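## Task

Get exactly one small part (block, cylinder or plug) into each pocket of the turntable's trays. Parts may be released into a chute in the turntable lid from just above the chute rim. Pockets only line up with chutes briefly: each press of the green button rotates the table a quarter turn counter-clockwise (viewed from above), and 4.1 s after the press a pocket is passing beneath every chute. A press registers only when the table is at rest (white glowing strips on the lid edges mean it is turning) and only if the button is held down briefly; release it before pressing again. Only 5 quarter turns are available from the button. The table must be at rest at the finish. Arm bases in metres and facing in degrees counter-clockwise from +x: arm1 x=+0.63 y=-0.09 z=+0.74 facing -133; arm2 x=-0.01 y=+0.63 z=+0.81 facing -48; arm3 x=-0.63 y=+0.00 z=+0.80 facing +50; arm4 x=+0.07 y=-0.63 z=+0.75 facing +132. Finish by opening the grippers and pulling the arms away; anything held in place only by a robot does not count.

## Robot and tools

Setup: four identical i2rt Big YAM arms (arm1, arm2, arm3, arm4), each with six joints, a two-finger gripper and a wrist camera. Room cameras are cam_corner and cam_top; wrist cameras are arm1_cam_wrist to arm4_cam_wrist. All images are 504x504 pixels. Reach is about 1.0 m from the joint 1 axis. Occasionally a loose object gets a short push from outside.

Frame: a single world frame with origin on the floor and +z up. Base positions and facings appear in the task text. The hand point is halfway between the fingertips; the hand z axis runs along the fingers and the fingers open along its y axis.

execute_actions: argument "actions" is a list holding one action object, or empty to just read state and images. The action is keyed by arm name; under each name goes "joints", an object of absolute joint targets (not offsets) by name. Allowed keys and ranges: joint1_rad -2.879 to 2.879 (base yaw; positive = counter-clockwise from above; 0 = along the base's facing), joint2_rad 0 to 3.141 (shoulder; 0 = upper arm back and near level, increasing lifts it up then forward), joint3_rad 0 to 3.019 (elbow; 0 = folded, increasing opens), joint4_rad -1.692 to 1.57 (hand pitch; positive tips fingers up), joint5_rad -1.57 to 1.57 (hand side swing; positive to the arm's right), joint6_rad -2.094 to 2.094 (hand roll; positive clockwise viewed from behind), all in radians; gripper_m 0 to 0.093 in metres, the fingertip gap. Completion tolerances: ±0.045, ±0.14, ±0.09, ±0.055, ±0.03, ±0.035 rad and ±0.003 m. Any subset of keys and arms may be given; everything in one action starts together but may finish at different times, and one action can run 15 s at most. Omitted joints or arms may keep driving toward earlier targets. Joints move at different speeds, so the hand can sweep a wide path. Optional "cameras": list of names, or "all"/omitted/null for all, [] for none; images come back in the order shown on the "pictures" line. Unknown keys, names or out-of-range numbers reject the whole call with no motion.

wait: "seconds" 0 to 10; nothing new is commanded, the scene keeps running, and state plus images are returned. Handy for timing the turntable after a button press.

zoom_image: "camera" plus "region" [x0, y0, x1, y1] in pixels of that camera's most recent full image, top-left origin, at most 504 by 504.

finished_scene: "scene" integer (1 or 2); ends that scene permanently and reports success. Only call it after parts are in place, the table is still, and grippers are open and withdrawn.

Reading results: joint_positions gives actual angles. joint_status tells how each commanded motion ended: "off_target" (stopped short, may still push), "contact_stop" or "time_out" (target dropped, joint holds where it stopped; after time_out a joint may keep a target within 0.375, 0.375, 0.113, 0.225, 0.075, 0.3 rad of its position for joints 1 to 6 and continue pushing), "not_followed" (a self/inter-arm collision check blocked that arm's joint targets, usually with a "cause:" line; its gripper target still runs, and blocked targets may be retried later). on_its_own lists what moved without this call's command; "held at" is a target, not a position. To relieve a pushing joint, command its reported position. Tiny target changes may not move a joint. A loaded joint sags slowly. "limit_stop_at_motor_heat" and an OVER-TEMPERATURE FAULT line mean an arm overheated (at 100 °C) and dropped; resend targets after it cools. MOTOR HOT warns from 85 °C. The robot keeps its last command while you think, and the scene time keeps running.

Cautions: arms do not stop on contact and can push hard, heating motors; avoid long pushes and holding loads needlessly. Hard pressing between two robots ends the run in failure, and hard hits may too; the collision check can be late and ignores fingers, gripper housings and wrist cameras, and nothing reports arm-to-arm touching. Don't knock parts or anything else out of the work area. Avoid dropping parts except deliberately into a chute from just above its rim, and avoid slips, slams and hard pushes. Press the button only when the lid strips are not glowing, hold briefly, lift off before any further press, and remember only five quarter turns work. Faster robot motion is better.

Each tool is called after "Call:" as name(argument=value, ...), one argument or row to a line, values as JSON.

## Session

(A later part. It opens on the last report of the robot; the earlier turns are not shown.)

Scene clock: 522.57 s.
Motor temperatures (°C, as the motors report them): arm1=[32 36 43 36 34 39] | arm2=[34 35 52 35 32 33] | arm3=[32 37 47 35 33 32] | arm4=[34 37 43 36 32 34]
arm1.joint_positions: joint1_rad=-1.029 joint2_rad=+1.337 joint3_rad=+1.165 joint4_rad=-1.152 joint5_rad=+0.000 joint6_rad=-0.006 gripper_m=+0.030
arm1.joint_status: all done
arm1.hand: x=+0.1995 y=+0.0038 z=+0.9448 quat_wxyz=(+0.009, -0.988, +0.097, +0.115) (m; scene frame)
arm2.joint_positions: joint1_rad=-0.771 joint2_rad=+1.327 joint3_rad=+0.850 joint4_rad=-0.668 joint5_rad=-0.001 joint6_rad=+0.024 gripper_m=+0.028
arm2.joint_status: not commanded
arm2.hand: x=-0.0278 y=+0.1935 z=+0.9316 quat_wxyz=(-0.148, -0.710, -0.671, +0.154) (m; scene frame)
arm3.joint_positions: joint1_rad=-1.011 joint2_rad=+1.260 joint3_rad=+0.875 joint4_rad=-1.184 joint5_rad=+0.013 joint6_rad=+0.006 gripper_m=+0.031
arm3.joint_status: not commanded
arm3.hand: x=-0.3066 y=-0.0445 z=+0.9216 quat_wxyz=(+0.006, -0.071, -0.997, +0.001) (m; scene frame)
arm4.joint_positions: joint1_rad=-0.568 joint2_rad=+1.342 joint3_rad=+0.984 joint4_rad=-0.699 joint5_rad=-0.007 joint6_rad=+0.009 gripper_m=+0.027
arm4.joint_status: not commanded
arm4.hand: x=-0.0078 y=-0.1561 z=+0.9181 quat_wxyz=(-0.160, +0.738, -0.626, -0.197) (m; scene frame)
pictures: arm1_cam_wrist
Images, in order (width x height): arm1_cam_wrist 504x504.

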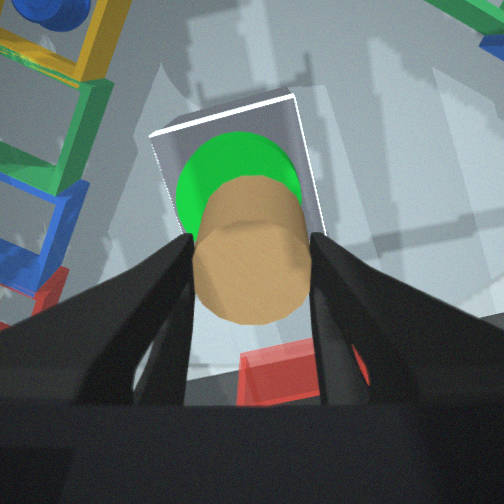

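Call:
execute_actions(
  actions=[
    {"arm1":{"joints":{"joint3_rad":1.02,"joint4_rad":-1.0}}},
  ],
  cameras=["arm1_cam_wrist","cam_top"],
)

Call:
wait(
  seconds=0.3,
)

Call:
execute_actions(
  actions=[
    {"arm1":{"joints":{"joint1_rad":-1.134,"joint2_rad":1.08,"joint3_rad":1.06,"joint4_rad":-1.32}}},
  ],
  cameras=["cam_top","arm2_cam_wrist"],
)

Call:
execute_actions(
  actions=[
    {"arm1":{"joints":{"joint3_rad":0.915,"joint4_rad":-1.185}}},
  ],
  cameras=["cam_top","arm2_cam_wrist"],
)

Call:
wait(
  seconds=0.4,
)

Call:
wait(
  seconds=0.4,
)

Call:
wait(
  seconds=0.4,
)

Call:
execute_actions(
  actions=[
    {"arm4":{"joints":{"gripper_m":0.045}}},
  ],
  cameras=["cam_top","arm2_cam_wrist","arm4_cam_wrist","arm3_cam_wrist"],
)

Call:
wait(
  seconds=0.4,
)

Call:
wait(
  seconds=0.5,
)

Call:
wait(
  seconds=1.0,
)

Call:
wait(
  seconds=1.5,
)

Scene clock: 579.07 s.
Motor temperatures (°C, as the motors report them): arm1=[32 35 42 36 34 38] | arm2=[34 35 54 35 32 33] | arm3=[32 37 47 35 33 32] | arm4=[34 37 44 36 32 34]
arm1.joint_positions: joint1_rad=-1.029 joint2_rad=+1.286 joint3_rad=+1.085 joint4_rad=-1.009 joint5_rad=+0.000 joint6_rad=-0.006 gripper_m=+0.030
arm1.joint_status: all done
arm1.hand: x=+0.1946 y=+0.0048 z=+0.9403 quat_wxyz=(+0.014, -0.980, +0.097, +0.171) (m; scene frame)
arm2.joint_positions: joint1_rad=-0.771 joint2_rad=+1.327 joint3_rad=+0.850 joint4_rad=-0.668 joint5_rad=-0.001 joint6_rad=+0.024 gripper_m=+0.028
arm2.joint_status: not commanded
arm2.hand: x=-0.0278 y=+0.1935 z=+0.9316 quat_wxyz=(-0.148, -0.710, -0.671, +0.154) (m; scene frame)
arm3.joint_positions: joint1_rad=-1.011 joint2_rad=+1.260 joint3_rad=+0.875 joint4_rad=-1.184 joint5_rad=+0.013 joint6_rad=+0.006 gripper_m=+0.031
arm3.joint_status: not commanded
arm3.hand: x=-0.3066 y=-0.0445 z=+0.9216 quat_wxyz=(+0.006, -0.071, -0.997, +0.001) (m; scene frame)
arm4.joint_positions: joint1_rad=-0.568 joint2_rad=+1.342 joint3_rad=+0.984 joint4_rad=-0.699 joint5_rad=-0.007 joint6_rad=+0.009 gripper_m=+0.027
arm4.joint_status: not commanded
arm4.hand: x=-0.0078 y=-0.1561 z=+0.9181 quat_wxyz=(-0.160, +0.738, -0.626, -0.197) (m; scene frame)
pictures: arm1_cam_wrist, cam_top
Images, in order (width x height): arm1_cam_wrist 504x504, cam_top 504x504.

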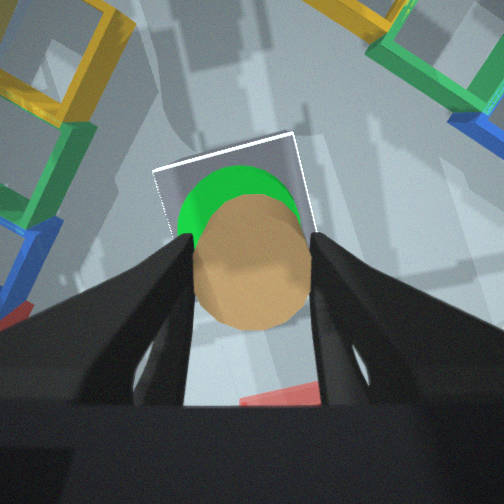

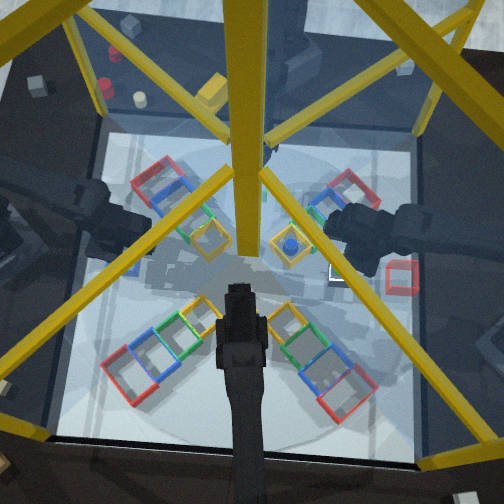

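Scene clock: 579.37 s.
Motor temperatures (°C, as the motors report them): arm1=[32 35 42 36 34 38] | arm2=[34 35 54 35 32 33] | arm3=[32 37 47 35 33 32] | arm4=[34 37 44 36 32 34]
arm1.joint_positions: joint1_rad=-1.029 joint2_rad=+1.286 joint3_rad=+1.085 joint4_rad=-1.009 joint5_rad=+0.000 joint6_rad=-0.006 gripper_m=+0.030
arm1.joint_status: all done
arm1.hand: x=+0.1946 y=+0.0048 z=+0.9403 quat_wxyz=(+0.014, -0.980, +0.097, +0.171) (m; scene frame)
arm2.joint_positions: joint1_rad=-0.771 joint2_rad=+1.327 joint3_rad=+0.850 joint4_rad=-0.668 joint5_rad=-0.001 joint6_rad=+0.024 gripper_m=+0.028
arm2.joint_status: not commanded
arm2.hand: x=-0.0278 y=+0.1935 z=+0.9316 quat_wxyz=(-0.148, -0.710, -0.671, +0.154) (m; scene frame)
arm3.joint_positions: joint1_rad=-1.011 joint2_rad=+1.260 joint3_rad=+0.875 joint4_rad=-1.184 joint5_rad=+0.013 joint6_rad=+0.006 gripper_m=+0.031
arm3.joint_status: not commanded
arm3.hand: x=-0.3066 y=-0.0445 z=+0.9216 quat_wxyz=(+0.006, -0.071, -0.997, +0.001) (m; scene frame)
arm4.joint_positions: joint1_rad=-0.568 joint2_rad=+1.342 joint3_rad=+0.984 joint4_rad=-0.699 joint5_rad=-0.007 joint6_rad=+0.009 gripper_m=+0.027
arm4.joint_status: not commanded
arm4.hand: x=-0.0078 y=-0.1561 z=+0.9181 quat_wxyz=(-0.160, +0.738, -0.626, -0.197) (m; scene frame)
wait: 0.30 s; at rest by 0.27 s
pictures: arm1_cam_wrist, arm2_cam_wrist, arm3_cam_wrist, arm4_cam_wrist, cam_corner, cam_top
Images, in order (width x height): arm1_cam_wrist 504x504, arm2_cam_wrist 504x504, arm3_cam_wrist 504x504, arm4_cam_wrist 504x504, cam_corner 504x504, cam_top 504x504.

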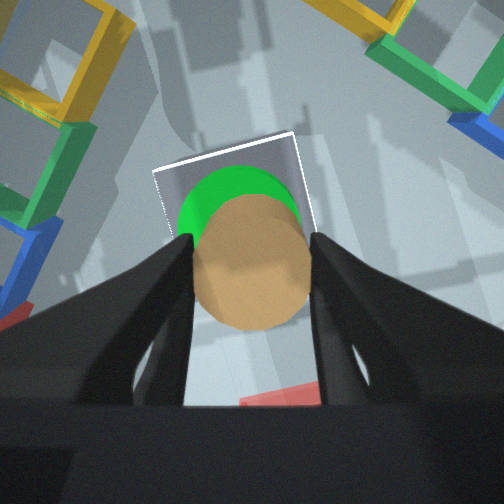

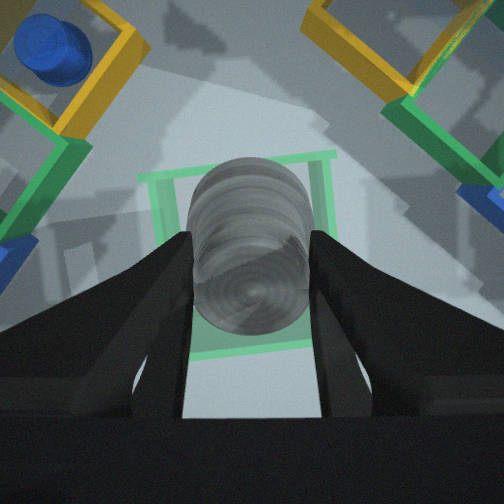

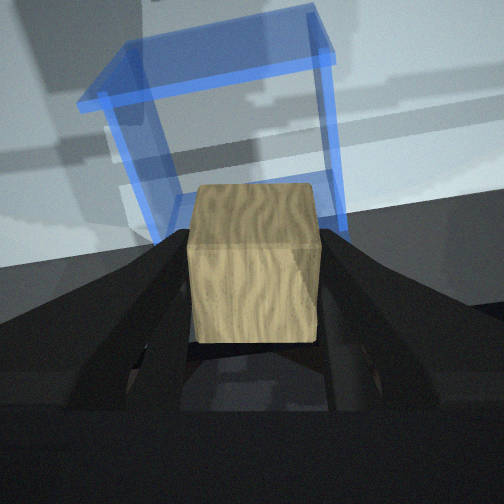

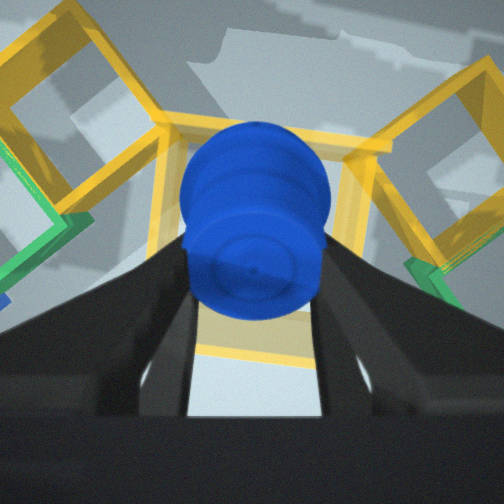

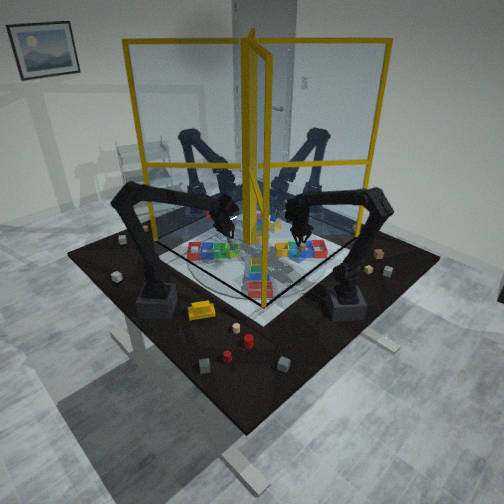

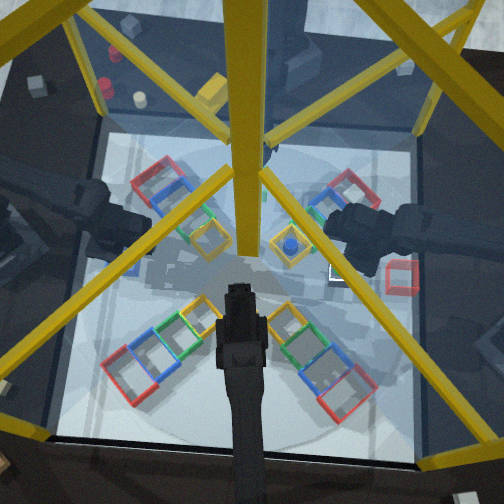

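Scene clock: 580.53 s.
Motor temperatures (°C, as the motors report them): arm1=[32 35 42 36 34 38] | arm2=[34 35 54 35 32 33] | arm3=[32 37 47 35 33 32] | arm4=[34 37 44 36 32 34]
arm1.joint_positions: joint1_rad=-1.141 joint2_rad=+1.063 joint3_rad=+1.065 joint4_rad=-1.304 joint5_rad=+0.000 joint6_rad=-0.006 gripper_m=+0.030
arm1.joint_status: all done
arm1.hand: x=+0.2993 y=+0.0231 z=+0.9931 quat_wxyz=(+0.017, -0.980, +0.153, +0.125) (m; scene frame)
arm2.joint_positions: joint1_rad=-0.771 joint2_rad=+1.327 joint3_rad=+0.850 joint4_rad=-0.668 joint5_rad=-0.001 joint6_rad=+0.024 gripper_m=+0.028
arm2.joint_status: not commanded
arm2.hand: x=-0.0278 y=+0.1935 z=+0.9316 quat_wxyz=(-0.148, -0.710, -0.671, +0.154) (m; scene frame)
arm3.joint_positions: joint1_rad=-1.011 joint2_rad=+1.260 joint3_rad=+0.875 joint4_rad=-1.184 joint5_rad=+0.013 joint6_rad=+0.006 gripper_m=+0.031
arm3.joint_status: not commanded
arm3.hand: x=-0.3066 y=-0.0445 z=+0.9216 quat_wxyz=(+0.006, -0.071, -0.997, +0.001) (m; scene frame)
arm4.joint_positions: joint1_rad=-0.568 joint2_rad=+1.342 joint3_rad=+0.984 joint4_rad=-0.699 joint5_rad=-0.007 joint6_rad=+0.009 gripper_m=+0.027
arm4.joint_status: not commanded
arm4.hand: x=-0.0078 y=-0.1561 z=+0.9181 quat_wxyz=(-0.160, +0.738, -0.626, -0.197) (m; scene frame)
pictures: arm2_cam_wrist, cam_top
Images, in order (width x height): arm2_cam_wrist 504x504, cam_top 504x504.

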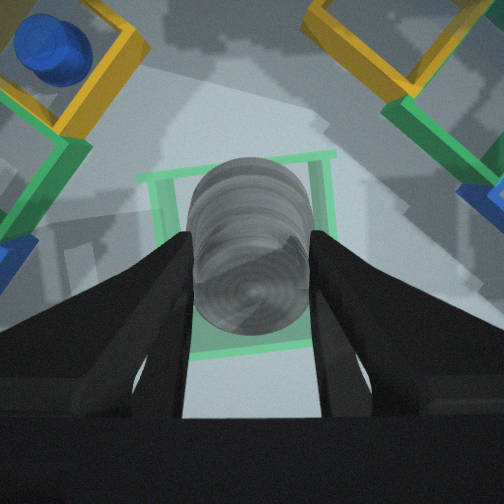

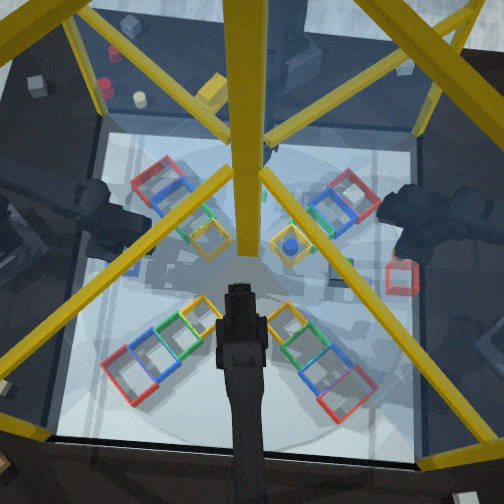

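Scene clock: 581.43 s.
Motor temperatures (°C, as the motors report them): arm1=[32 35 42 36 34 38] | arm2=[34 35 54 35 32 33] | arm3=[32 37 47 35 33 32] | arm4=[34 37 44 36 32 34]
arm1.joint_positions: joint1_rad=-1.141 joint2_rad=+1.070 joint3_rad=+0.919 joint4_rad=-1.203 joint5_rad=+0.000 joint6_rad=-0.006 gripper_m=+0.030
arm1.joint_status: all done
arm1.hand: x=+0.3138 y=+0.0180 z=+0.9326 quat_wxyz=(+0.013, -0.983, +0.153, +0.099) (m; scene frame)
arm2.joint_positions: joint1_rad=-0.771 joint2_rad=+1.327 joint3_rad=+0.850 joint4_rad=-0.668 joint5_rad=-0.001 joint6_rad=+0.024 gripper_m=+0.028
arm2.joint_status: not commanded
arm2.hand: x=-0.0278 y=+0.1935 z=+0.9316 quat_wxyz=(-0.148, -0.710, -0.671, +0.154) (m; scene frame)
arm3.joint_positions: joint1_rad=-1.011 joint2_rad=+1.260 joint3_rad=+0.875 joint4_rad=-1.184 joint5_rad=+0.013 joint6_rad=+0.006 gripper_m=+0.031
arm3.joint_status: not commanded
arm3.hand: x=-0.3066 y=-0.0445 z=+0.9216 quat_wxyz=(+0.006, -0.071, -0.997, +0.001) (m; scene frame)
arm4.joint_positions: joint1_rad=-0.568 joint2_rad=+1.342 joint3_rad=+0.984 joint4_rad=-0.699 joint5_rad=-0.007 joint6_rad=+0.009 gripper_m=+0.027
arm4.joint_status: not commanded
arm4.hand: x=-0.0078 y=-0.1561 z=+0.9181 quat_wxyz=(-0.160, +0.738, -0.626, -0.197) (m; scene frame)
pictures: arm2_cam_wrist, cam_top
Images, in order (width x height): arm2_cam_wrist 504x504, cam_top 504x504.

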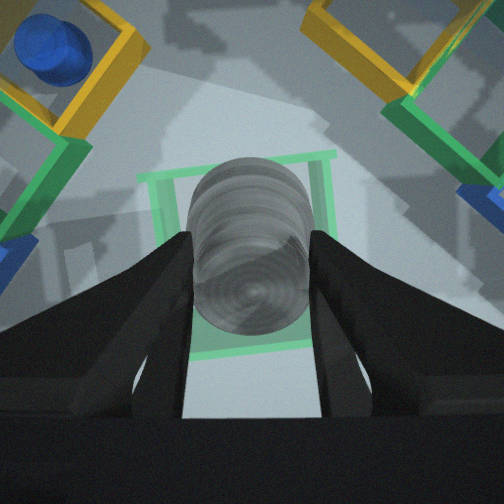

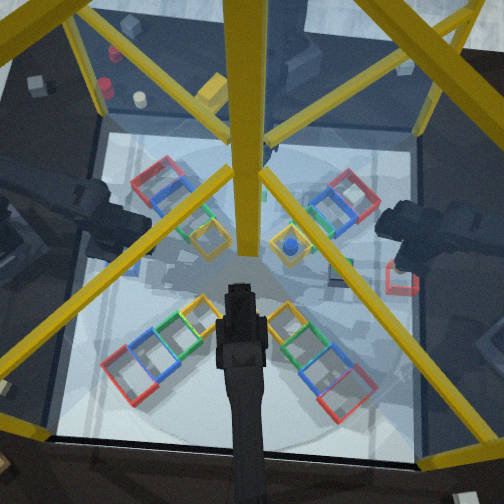

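Scene clock: 581.83 s.
Motor temperatures (°C, as the motors report them): arm1=[32 35 42 36 34 38] | arm2=[34 35 54 35 32 33] | arm3=[32 37 47 35 33 32] | arm4=[34 37 44 36 32 34]
arm1.joint_positions: joint1_rad=-1.141 joint2_rad=+1.070 joint3_rad=+0.919 joint4_rad=-1.203 joint5_rad=+0.000 joint6_rad=-0.006 gripper_m=+0.030
arm1.joint_status: all done
arm1.hand: x=+0.3138 y=+0.0180 z=+0.9326 quat_wxyz=(+0.013, -0.983, +0.153, +0.099) (m; scene frame)
arm2.joint_positions: joint1_rad=-0.771 joint2_rad=+1.327 joint3_rad=+0.850 joint4_rad=-0.668 joint5_rad=-0.001 joint6_rad=+0.024 gripper_m=+0.028
arm2.joint_status: not commanded
arm2.hand: x=-0.0278 y=+0.1935 z=+0.9316 quat_wxyz=(-0.148, -0.710, -0.671, +0.154) (m; scene frame)
arm3.joint_positions: joint1_rad=-1.011 joint2_rad=+1.260 joint3_rad=+0.875 joint4_rad=-1.184 joint5_rad=+0.013 joint6_rad=+0.006 gripper_m=+0.031
arm3.joint_status: not commanded
arm3.hand: x=-0.3066 y=-0.0445 z=+0.9216 quat_wxyz=(+0.006, -0.071, -0.997, +0.001) (m; scene frame)
arm4.joint_positions: joint1_rad=-0.568 joint2_rad=+1.342 joint3_rad=+0.984 joint4_rad=-0.699 joint5_rad=-0.007 joint6_rad=+0.009 gripper_m=+0.027
arm4.joint_status: not commanded
arm4.hand: x=-0.0078 y=-0.1561 z=+0.9181 quat_wxyz=(-0.160, +0.738, -0.626, -0.197) (m; scene frame)
wait: 0.40 s; at rest by 0.27 s
pictures: arm1_cam_wrist, arm2_cam_wrist, arm3_cam_wrist, arm4_cam_wrist, cam_corner, cam_top
Images, in order (width x height): arm1_cam_wrist 504x504, arm2_cam_wrist 504x504, arm3_cam_wrist 504x504, arm4_cam_wrist 504x504, cam_corner 504x504, cam_top 504x504.

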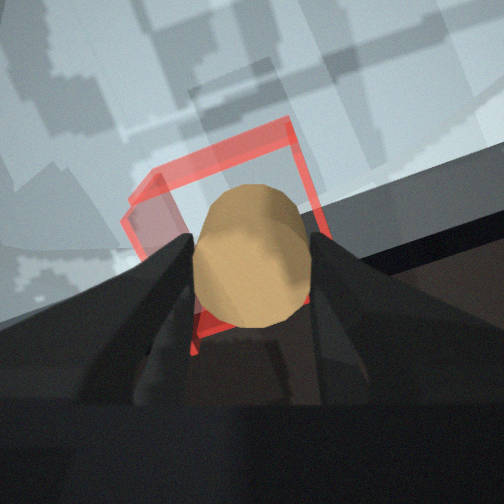

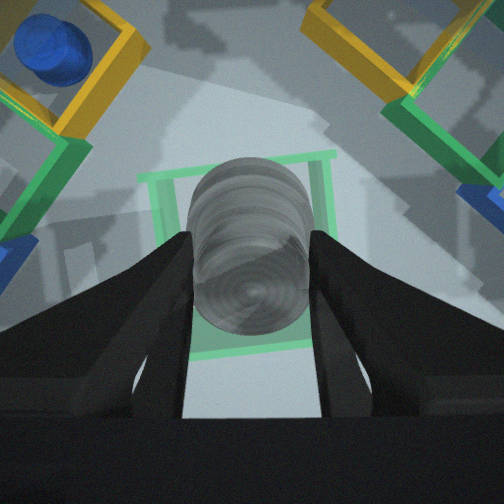

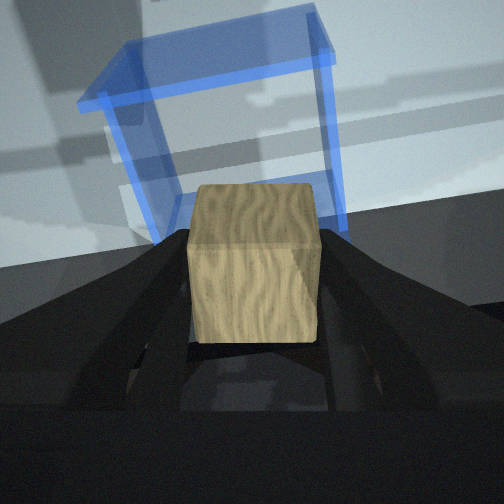

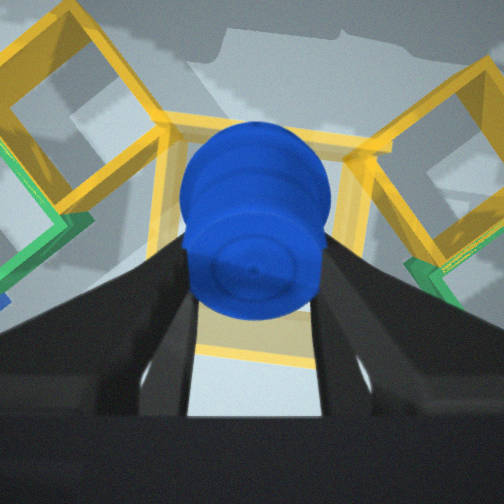

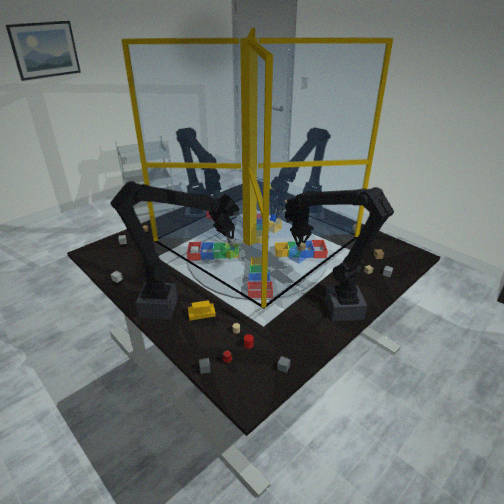

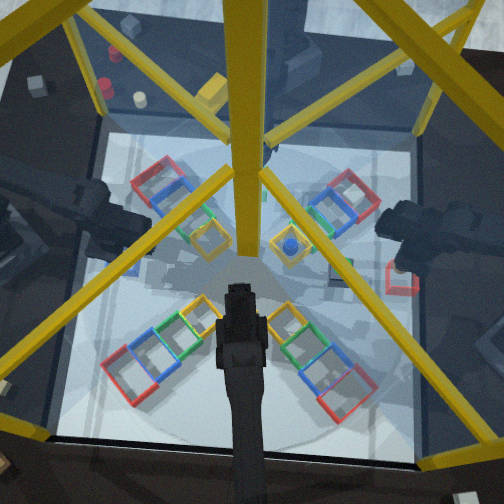

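Scene clock: 582.23 s.
Motor temperatures (°C, as the motors report them): arm1=[32 35 42 36 34 38] | arm2=[34 35 54 35 32 33] | arm3=[32 37 47 35 33 32] | arm4=[34 37 44 36 32 34]
arm1.joint_positions: joint1_rad=-1.141 joint2_rad=+1.070 joint3_rad=+0.919 joint4_rad=-1.203 joint5_rad=+0.000 joint6_rad=-0.006 gripper_m=+0.030
arm1.joint_status: all done
arm1.hand: x=+0.3138 y=+0.0180 z=+0.9326 quat_wxyz=(+0.013, -0.983, +0.153, +0.099) (m; scene frame)
arm2.joint_positions: joint1_rad=-0.771 joint2_rad=+1.327 joint3_rad=+0.850 joint4_rad=-0.668 joint5_rad=-0.001 joint6_rad=+0.024 gripper_m=+0.028
arm2.joint_status: not commanded
arm2.hand: x=-0.0278 y=+0.1935 z=+0.9316 quat_wxyz=(-0.148, -0.710, -0.671, +0.154) (m; scene frame)
arm3.joint_positions: joint1_rad=-1.011 joint2_rad=+1.260 joint3_rad=+0.875 joint4_rad=-1.184 joint5_rad=+0.013 joint6_rad=+0.006 gripper_m=+0.031
arm3.joint_status: not commanded
arm3.hand: x=-0.3066 y=-0.0445 z=+0.9216 quat_wxyz=(+0.006, -0.071, -0.997, +0.001) (m; scene frame)
arm4.joint_positions: joint1_rad=-0.568 joint2_rad=+1.342 joint3_rad=+0.984 joint4_rad=-0.699 joint5_rad=-0.007 joint6_rad=+0.009 gripper_m=+0.027
arm4.joint_status: not commanded
arm4.hand: x=-0.0078 y=-0.1561 z=+0.9181 quat_wxyz=(-0.160, +0.738, -0.626, -0.197) (m; scene frame)
wait: 0.40 s; at rest by 0.27 s
pictures: arm1_cam_wrist, arm2_cam_wrist, arm3_cam_wrist, arm4_cam_wrist, cam_corner, cam_top
Images, in order (width x height): arm1_cam_wrist 504x504, arm2_cam_wrist 504x504, arm3_cam_wrist 504x504, arm4_cam_wrist 504x504, cam_corner 504x504, cam_top 504x504.

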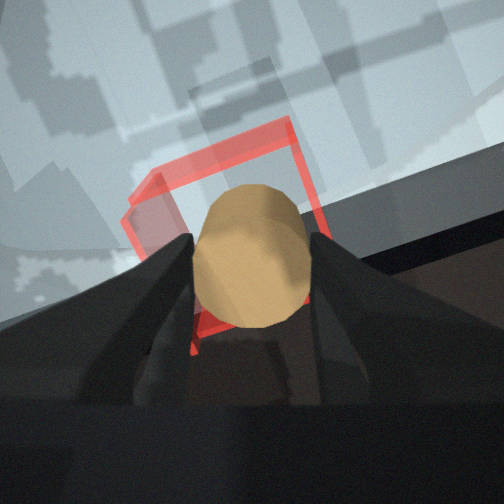

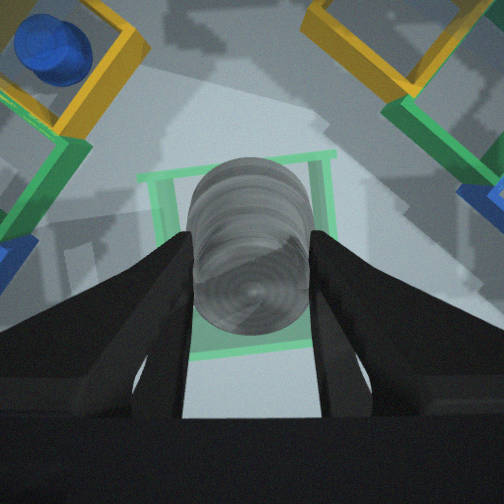

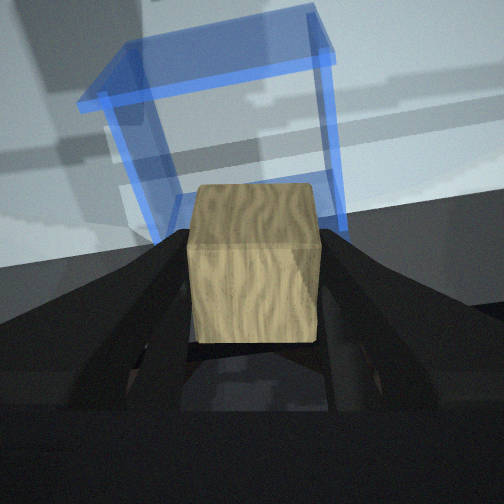

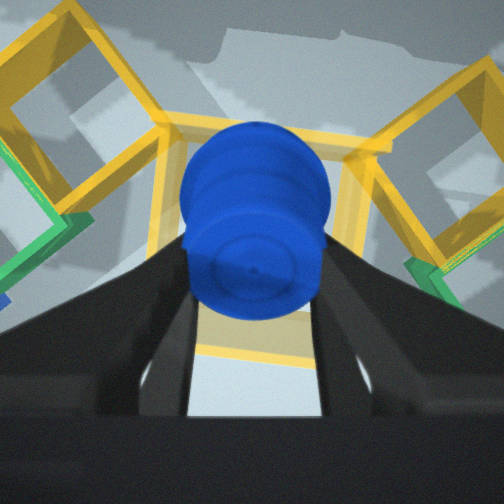

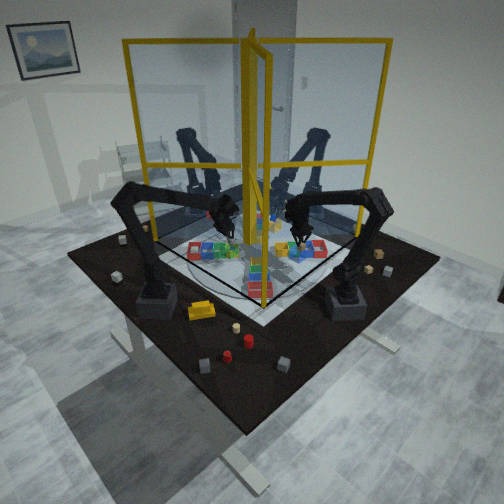

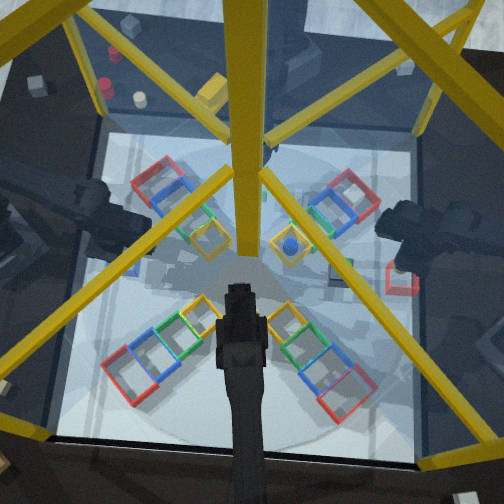

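Scene clock: 582.63 s.
Motor temperatures (°C, as the motors report them): arm1=[32 35 42 36 34 38] | arm2=[34 35 54 35 32 33] | arm3=[32 37 47 35 33 32] | arm4=[34 37 44 36 32 34]
arm1.joint_positions: joint1_rad=-1.141 joint2_rad=+1.070 joint3_rad=+0.919 joint4_rad=-1.203 joint5_rad=+0.000 joint6_rad=-0.006 gripper_m=+0.030
arm1.joint_status: all done
arm1.hand: x=+0.3138 y=+0.0180 z=+0.9326 quat_wxyz=(+0.013, -0.983, +0.153, +0.099) (m; scene frame)
arm2.joint_positions: joint1_rad=-0.771 joint2_rad=+1.327 joint3_rad=+0.850 joint4_rad=-0.668 joint5_rad=-0.001 joint6_rad=+0.024 gripper_m=+0.028
arm2.joint_status: not commanded
arm2.hand: x=-0.0278 y=+0.1935 z=+0.9316 quat_wxyz=(-0.148, -0.710, -0.671, +0.154) (m; scene frame)
arm3.joint_positions: joint1_rad=-1.011 joint2_rad=+1.260 joint3_rad=+0.875 joint4_rad=-1.184 joint5_rad=+0.013 joint6_rad=+0.006 gripper_m=+0.031
arm3.joint_status: not commanded
arm3.hand: x=-0.3066 y=-0.0445 z=+0.9216 quat_wxyz=(+0.006, -0.071, -0.997, +0.001) (m; scene frame)
arm4.joint_positions: joint1_rad=-0.568 joint2_rad=+1.342 joint3_rad=+0.984 joint4_rad=-0.699 joint5_rad=-0.007 joint6_rad=+0.009 gripper_m=+0.027
arm4.joint_status: not commanded
arm4.hand: x=-0.0078 y=-0.1561 z=+0.9181 quat_wxyz=(-0.160, +0.738, -0.626, -0.197) (m; scene frame)
wait: 0.40 s; at rest by 0.27 s
pictures: arm1_cam_wrist, arm2_cam_wrist, arm3_cam_wrist, arm4_cam_wrist, cam_corner, cam_top
Images, in order (width x height): arm1_cam_wrist 504x504, arm2_cam_wrist 504x504, arm3_cam_wrist 504x504, arm4_cam_wrist 504x504, cam_corner 504x504, cam_top 504x504.

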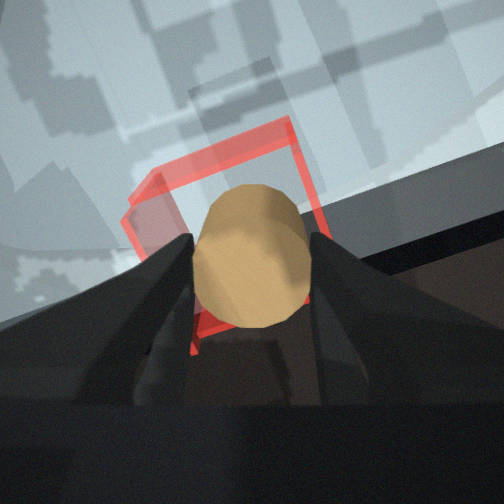

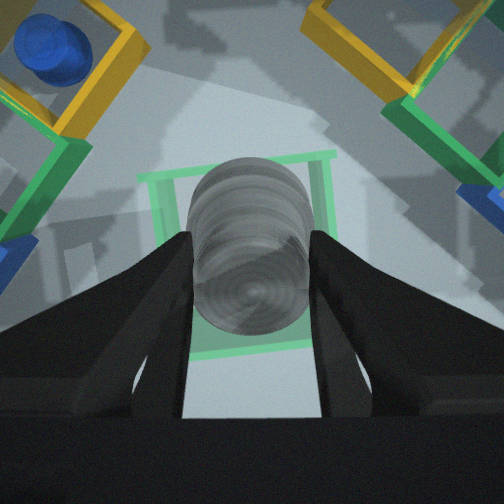

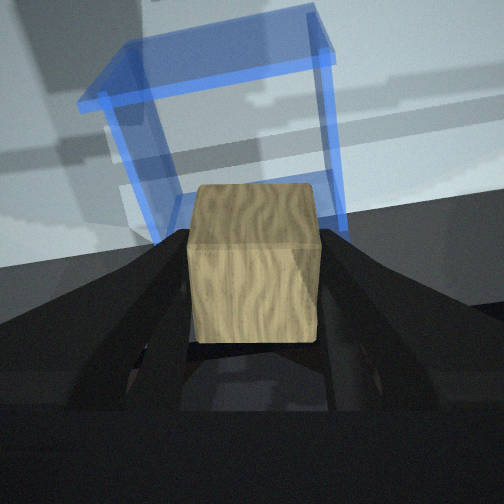

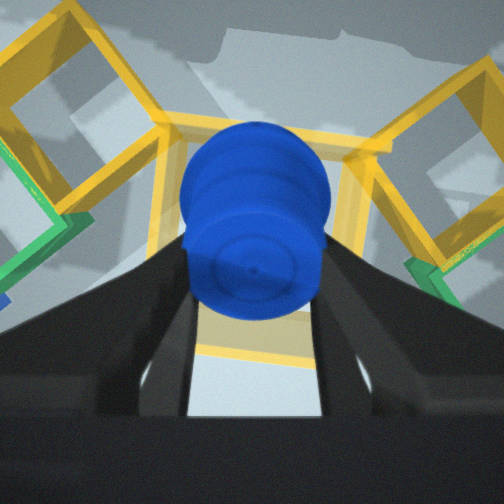

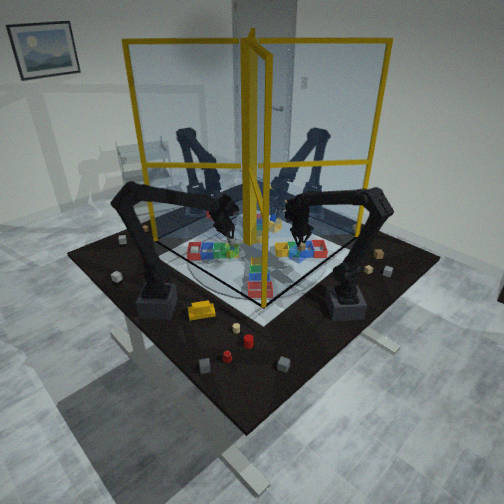

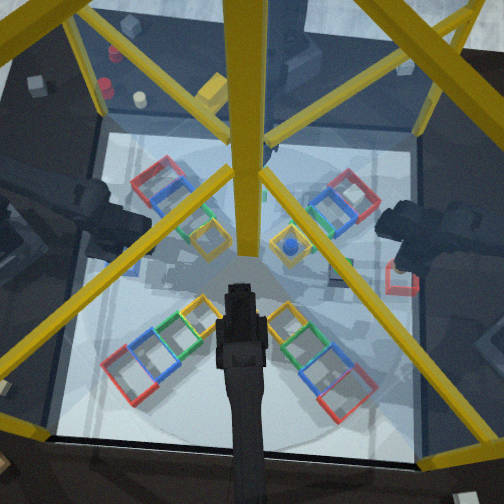

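Scene clock: 583.13 s.
Motor temperatures (°C, as the motors report them): arm1=[32 35 42 36 34 38] | arm2=[34 35 54 35 32 33] | arm3=[32 37 47 35 33 32] | arm4=[34 37 44 36 32 34]
arm1.joint_positions: joint1_rad=-1.141 joint2_rad=+1.070 joint3_rad=+0.919 joint4_rad=-1.203 joint5_rad=+0.000 joint6_rad=-0.006 gripper_m=+0.030
arm1.joint_status: not commanded
arm1.hand: x=+0.3138 y=+0.0180 z=+0.9326 quat_wxyz=(+0.013, -0.983, +0.153, +0.099) (m; scene frame)
arm2.joint_positions: joint1_rad=-0.771 joint2_rad=+1.327 joint3_rad=+0.850 joint4_rad=-0.668 joint5_rad=-0.001 joint6_rad=+0.024 gripper_m=+0.028
arm2.joint_status: not commanded
arm2.hand: x=-0.0278 y=+0.1935 z=+0.9316 quat_wxyz=(-0.148, -0.710, -0.671, +0.154) (m; scene frame)
arm3.joint_positions: joint1_rad=-1.011 joint2_rad=+1.260 joint3_rad=+0.875 joint4_rad=-1.184 joint5_rad=+0.013 joint6_rad=+0.006 gripper_m=+0.031
arm3.joint_status: not commanded
arm3.hand: x=-0.3066 y=-0.0445 z=+0.9216 quat_wxyz=(+0.006, -0.071, -0.997, +0.001) (m; scene frame)
arm4.joint_positions: joint1_rad=-0.568 joint2_rad=+1.342 joint3_rad=+0.984 joint4_rad=-0.699 joint5_rad=-0.007 joint6_rad=+0.009 gripper_m=+0.045
arm4.joint_status: all done
arm4.hand: x=-0.0078 y=-0.1561 z=+0.9181 quat_wxyz=(-0.160, +0.738, -0.626, -0.197) (m; scene frame)
pictures: arm2_cam_wrist, arm3_cam_wrist, arm4_cam_wrist, cam_top
Images, in order (width x height): arm2_cam_wrist 504x504, arm3_cam_wrist 504x504, arm4_cam_wrist 504x504, cam_top 504x504.

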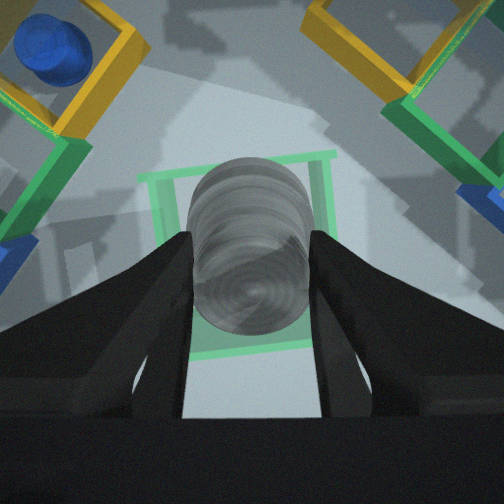

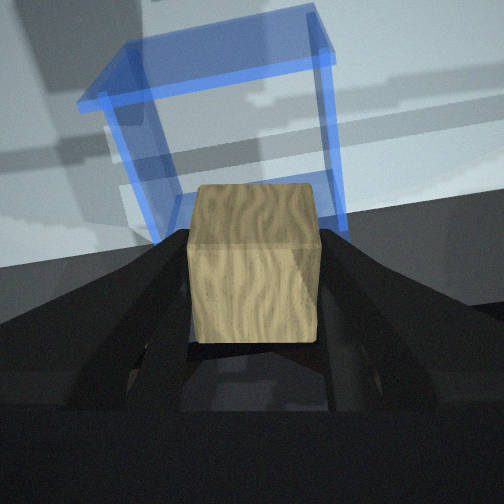

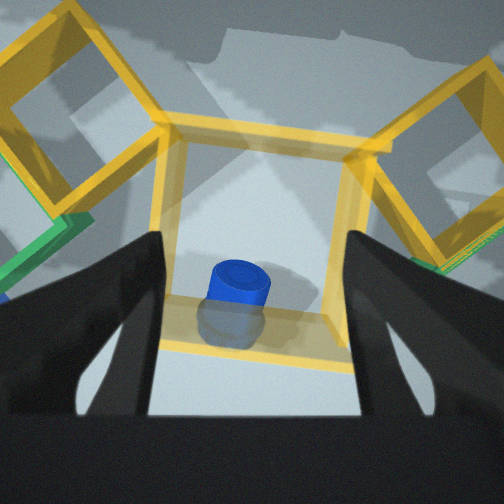

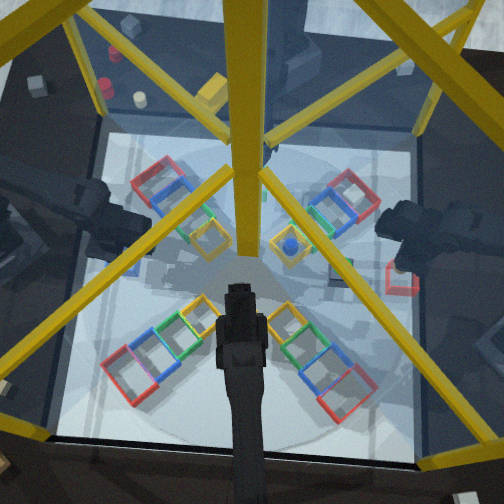

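Scene clock: 583.53 s.
Motor temperatures (°C, as the motors report them): arm1=[32 35 42 36 34 38] | arm2=[34 35 54 35 32 33] | arm3=[32 37 47 35 33 32] | arm4=[34 37 44 36 32 34]
arm1.joint_positions: joint1_rad=-1.141 joint2_rad=+1.070 joint3_rad=+0.919 joint4_rad=-1.203 joint5_rad=+0.000 joint6_rad=-0.006 gripper_m=+0.030
arm1.joint_status: not commanded
arm1.hand: x=+0.3138 y=+0.0180 z=+0.9326 quat_wxyz=(+0.013, -0.983, +0.153, +0.099) (m; scene frame)
arm2.joint_positions: joint1_rad=-0.771 joint2_rad=+1.327 joint3_rad=+0.850 joint4_rad=-0.668 joint5_rad=-0.001 joint6_rad=+0.024 gripper_m=+0.028
arm2.joint_status: not commanded
arm2.hand: x=-0.0278 y=+0.1935 z=+0.9316 quat_wxyz=(-0.148, -0.710, -0.671, +0.154) (m; scene frame)
arm3.joint_positions: joint1_rad=-1.011 joint2_rad=+1.260 joint3_rad=+0.875 joint4_rad=-1.184 joint5_rad=+0.013 joint6_rad=+0.006 gripper_m=+0.031
arm3.joint_status: not commanded
arm3.hand: x=-0.3066 y=-0.0445 z=+0.9216 quat_wxyz=(+0.006, -0.071, -0.997, +0.001) (m; scene frame)
arm4.joint_positions: joint1_rad=-0.568 joint2_rad=+1.342 joint3_rad=+0.984 joint4_rad=-0.699 joint5_rad=-0.007 joint6_rad=+0.009 gripper_m=+0.045
arm4.joint_status: all done
arm4.hand: x=-0.0078 y=-0.1561 z=+0.9181 quat_wxyz=(-0.160, +0.738, -0.626, -0.197) (m; scene frame)
wait: 0.40 s; at rest by 0.27 s
pictures: arm1_cam_wrist, arm2_cam_wrist, arm3_cam_wrist, arm4_cam_wrist, cam_corner, cam_top
Images, in order (width x height): arm1_cam_wrist 504x504, arm2_cam_wrist 504x504, arm3_cam_wrist 504x504, arm4_cam_wrist 504x504, cam_corner 504x504, cam_top 504x504.

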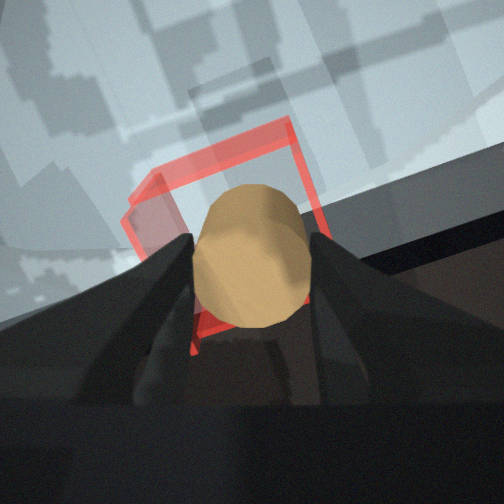

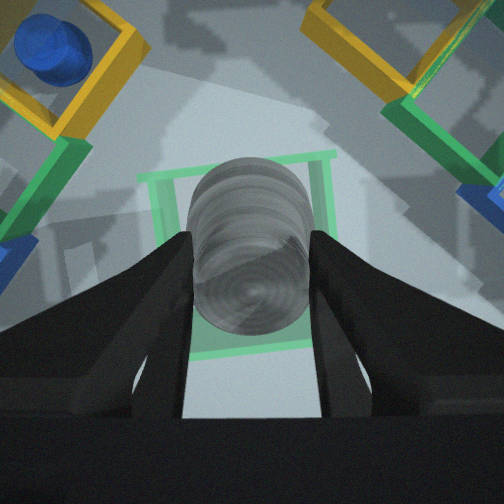

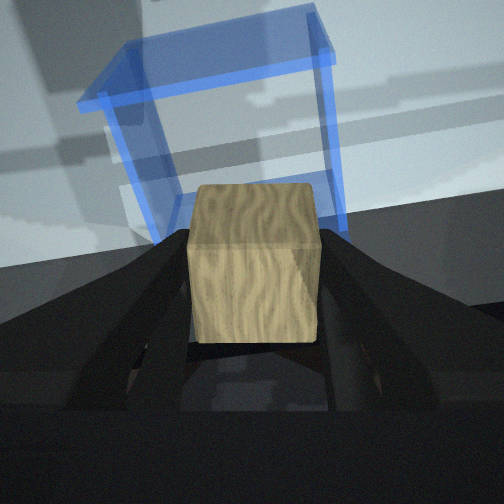

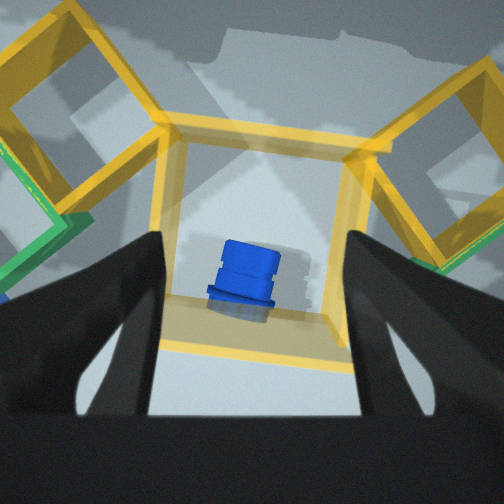

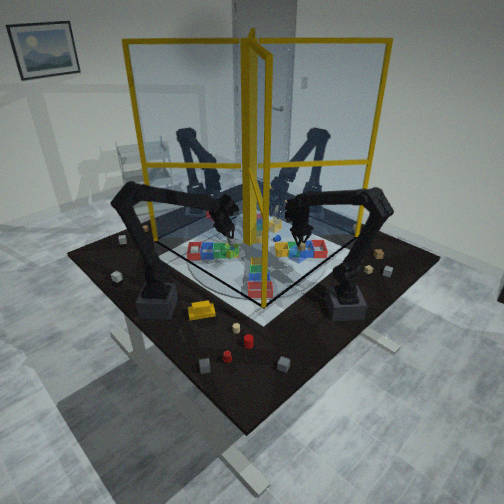

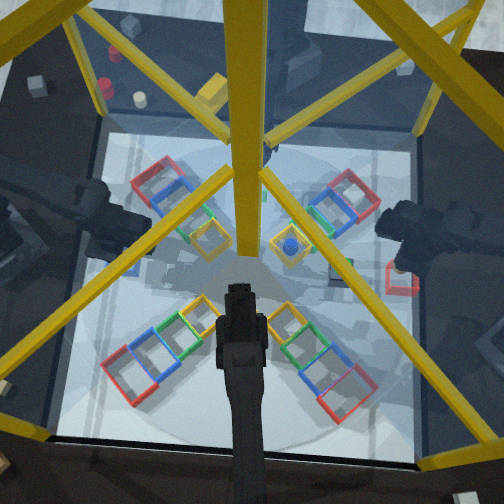

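Scene clock: 584.03 s.
Motor temperatures (°C, as the motors report them): arm1=[32 35 42 36 34 38] | arm2=[34 35 54 35 32 33] | arm3=[32 37 47 35 33 32] | arm4=[34 37 44 36 32 34]
arm1.joint_positions: joint1_rad=-1.141 joint2_rad=+1.070 joint3_rad=+0.919 joint4_rad=-1.203 joint5_rad=+0.000 joint6_rad=-0.006 gripper_m=+0.030
arm1.joint_status: not commanded
arm1.hand: x=+0.3138 y=+0.0180 z=+0.9326 quat_wxyz=(+0.013, -0.983, +0.153, +0.099) (m; scene frame)
arm2.joint_positions: joint1_rad=-0.771 joint2_rad=+1.327 joint3_rad=+0.850 joint4_rad=-0.668 joint5_rad=-0.001 joint6_rad=+0.024 gripper_m=+0.028
arm2.joint_status: not commanded
arm2.hand: x=-0.0278 y=+0.1935 z=+0.9316 quat_wxyz=(-0.148, -0.710, -0.671, +0.154) (m; scene frame)
arm3.joint_positions: joint1_rad=-1.011 joint2_rad=+1.260 joint3_rad=+0.875 joint4_rad=-1.184 joint5_rad=+0.013 joint6_rad=+0.006 gripper_m=+0.031
arm3.joint_status: not commanded
arm3.hand: x=-0.3066 y=-0.0445 z=+0.9216 quat_wxyz=(+0.006, -0.071, -0.997, +0.001) (m; scene frame)
arm4.joint_positions: joint1_rad=-0.568 joint2_rad=+1.342 joint3_rad=+0.984 joint4_rad=-0.699 joint5_rad=-0.007 joint6_rad=+0.009 gripper_m=+0.045
arm4.joint_status: all done
arm4.hand: x=-0.0078 y=-0.1561 z=+0.9181 quat_wxyz=(-0.160, +0.738, -0.626, -0.197) (m; scene frame)
wait: 0.50 s; at rest by 0.27 s
pictures: arm1_cam_wrist, arm2_cam_wrist, arm3_cam_wrist, arm4_cam_wrist, cam_corner, cam_top
Images, in order (width x height): arm1_cam_wrist 504x504, arm2_cam_wrist 504x504, arm3_cam_wrist 504x504, arm4_cam_wrist 504x504, cam_corner 504x504, cam_top 504x504.

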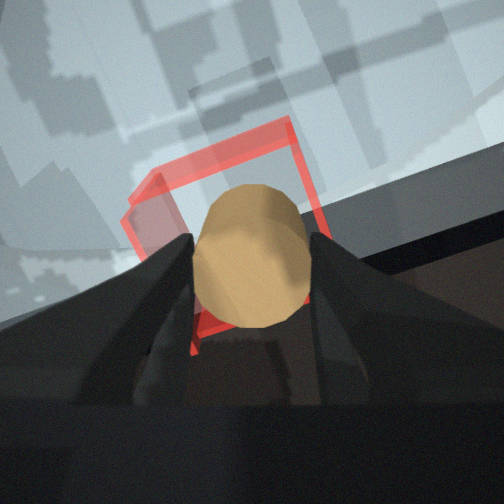

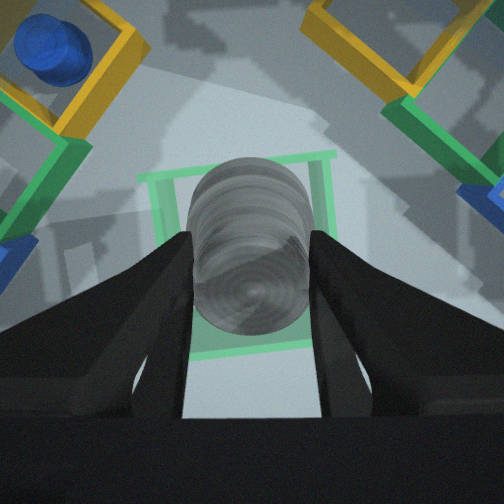

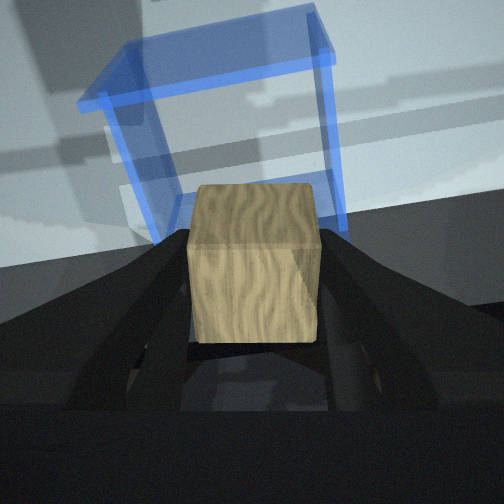

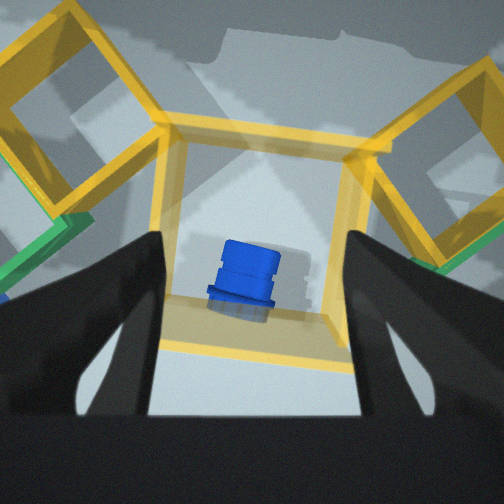

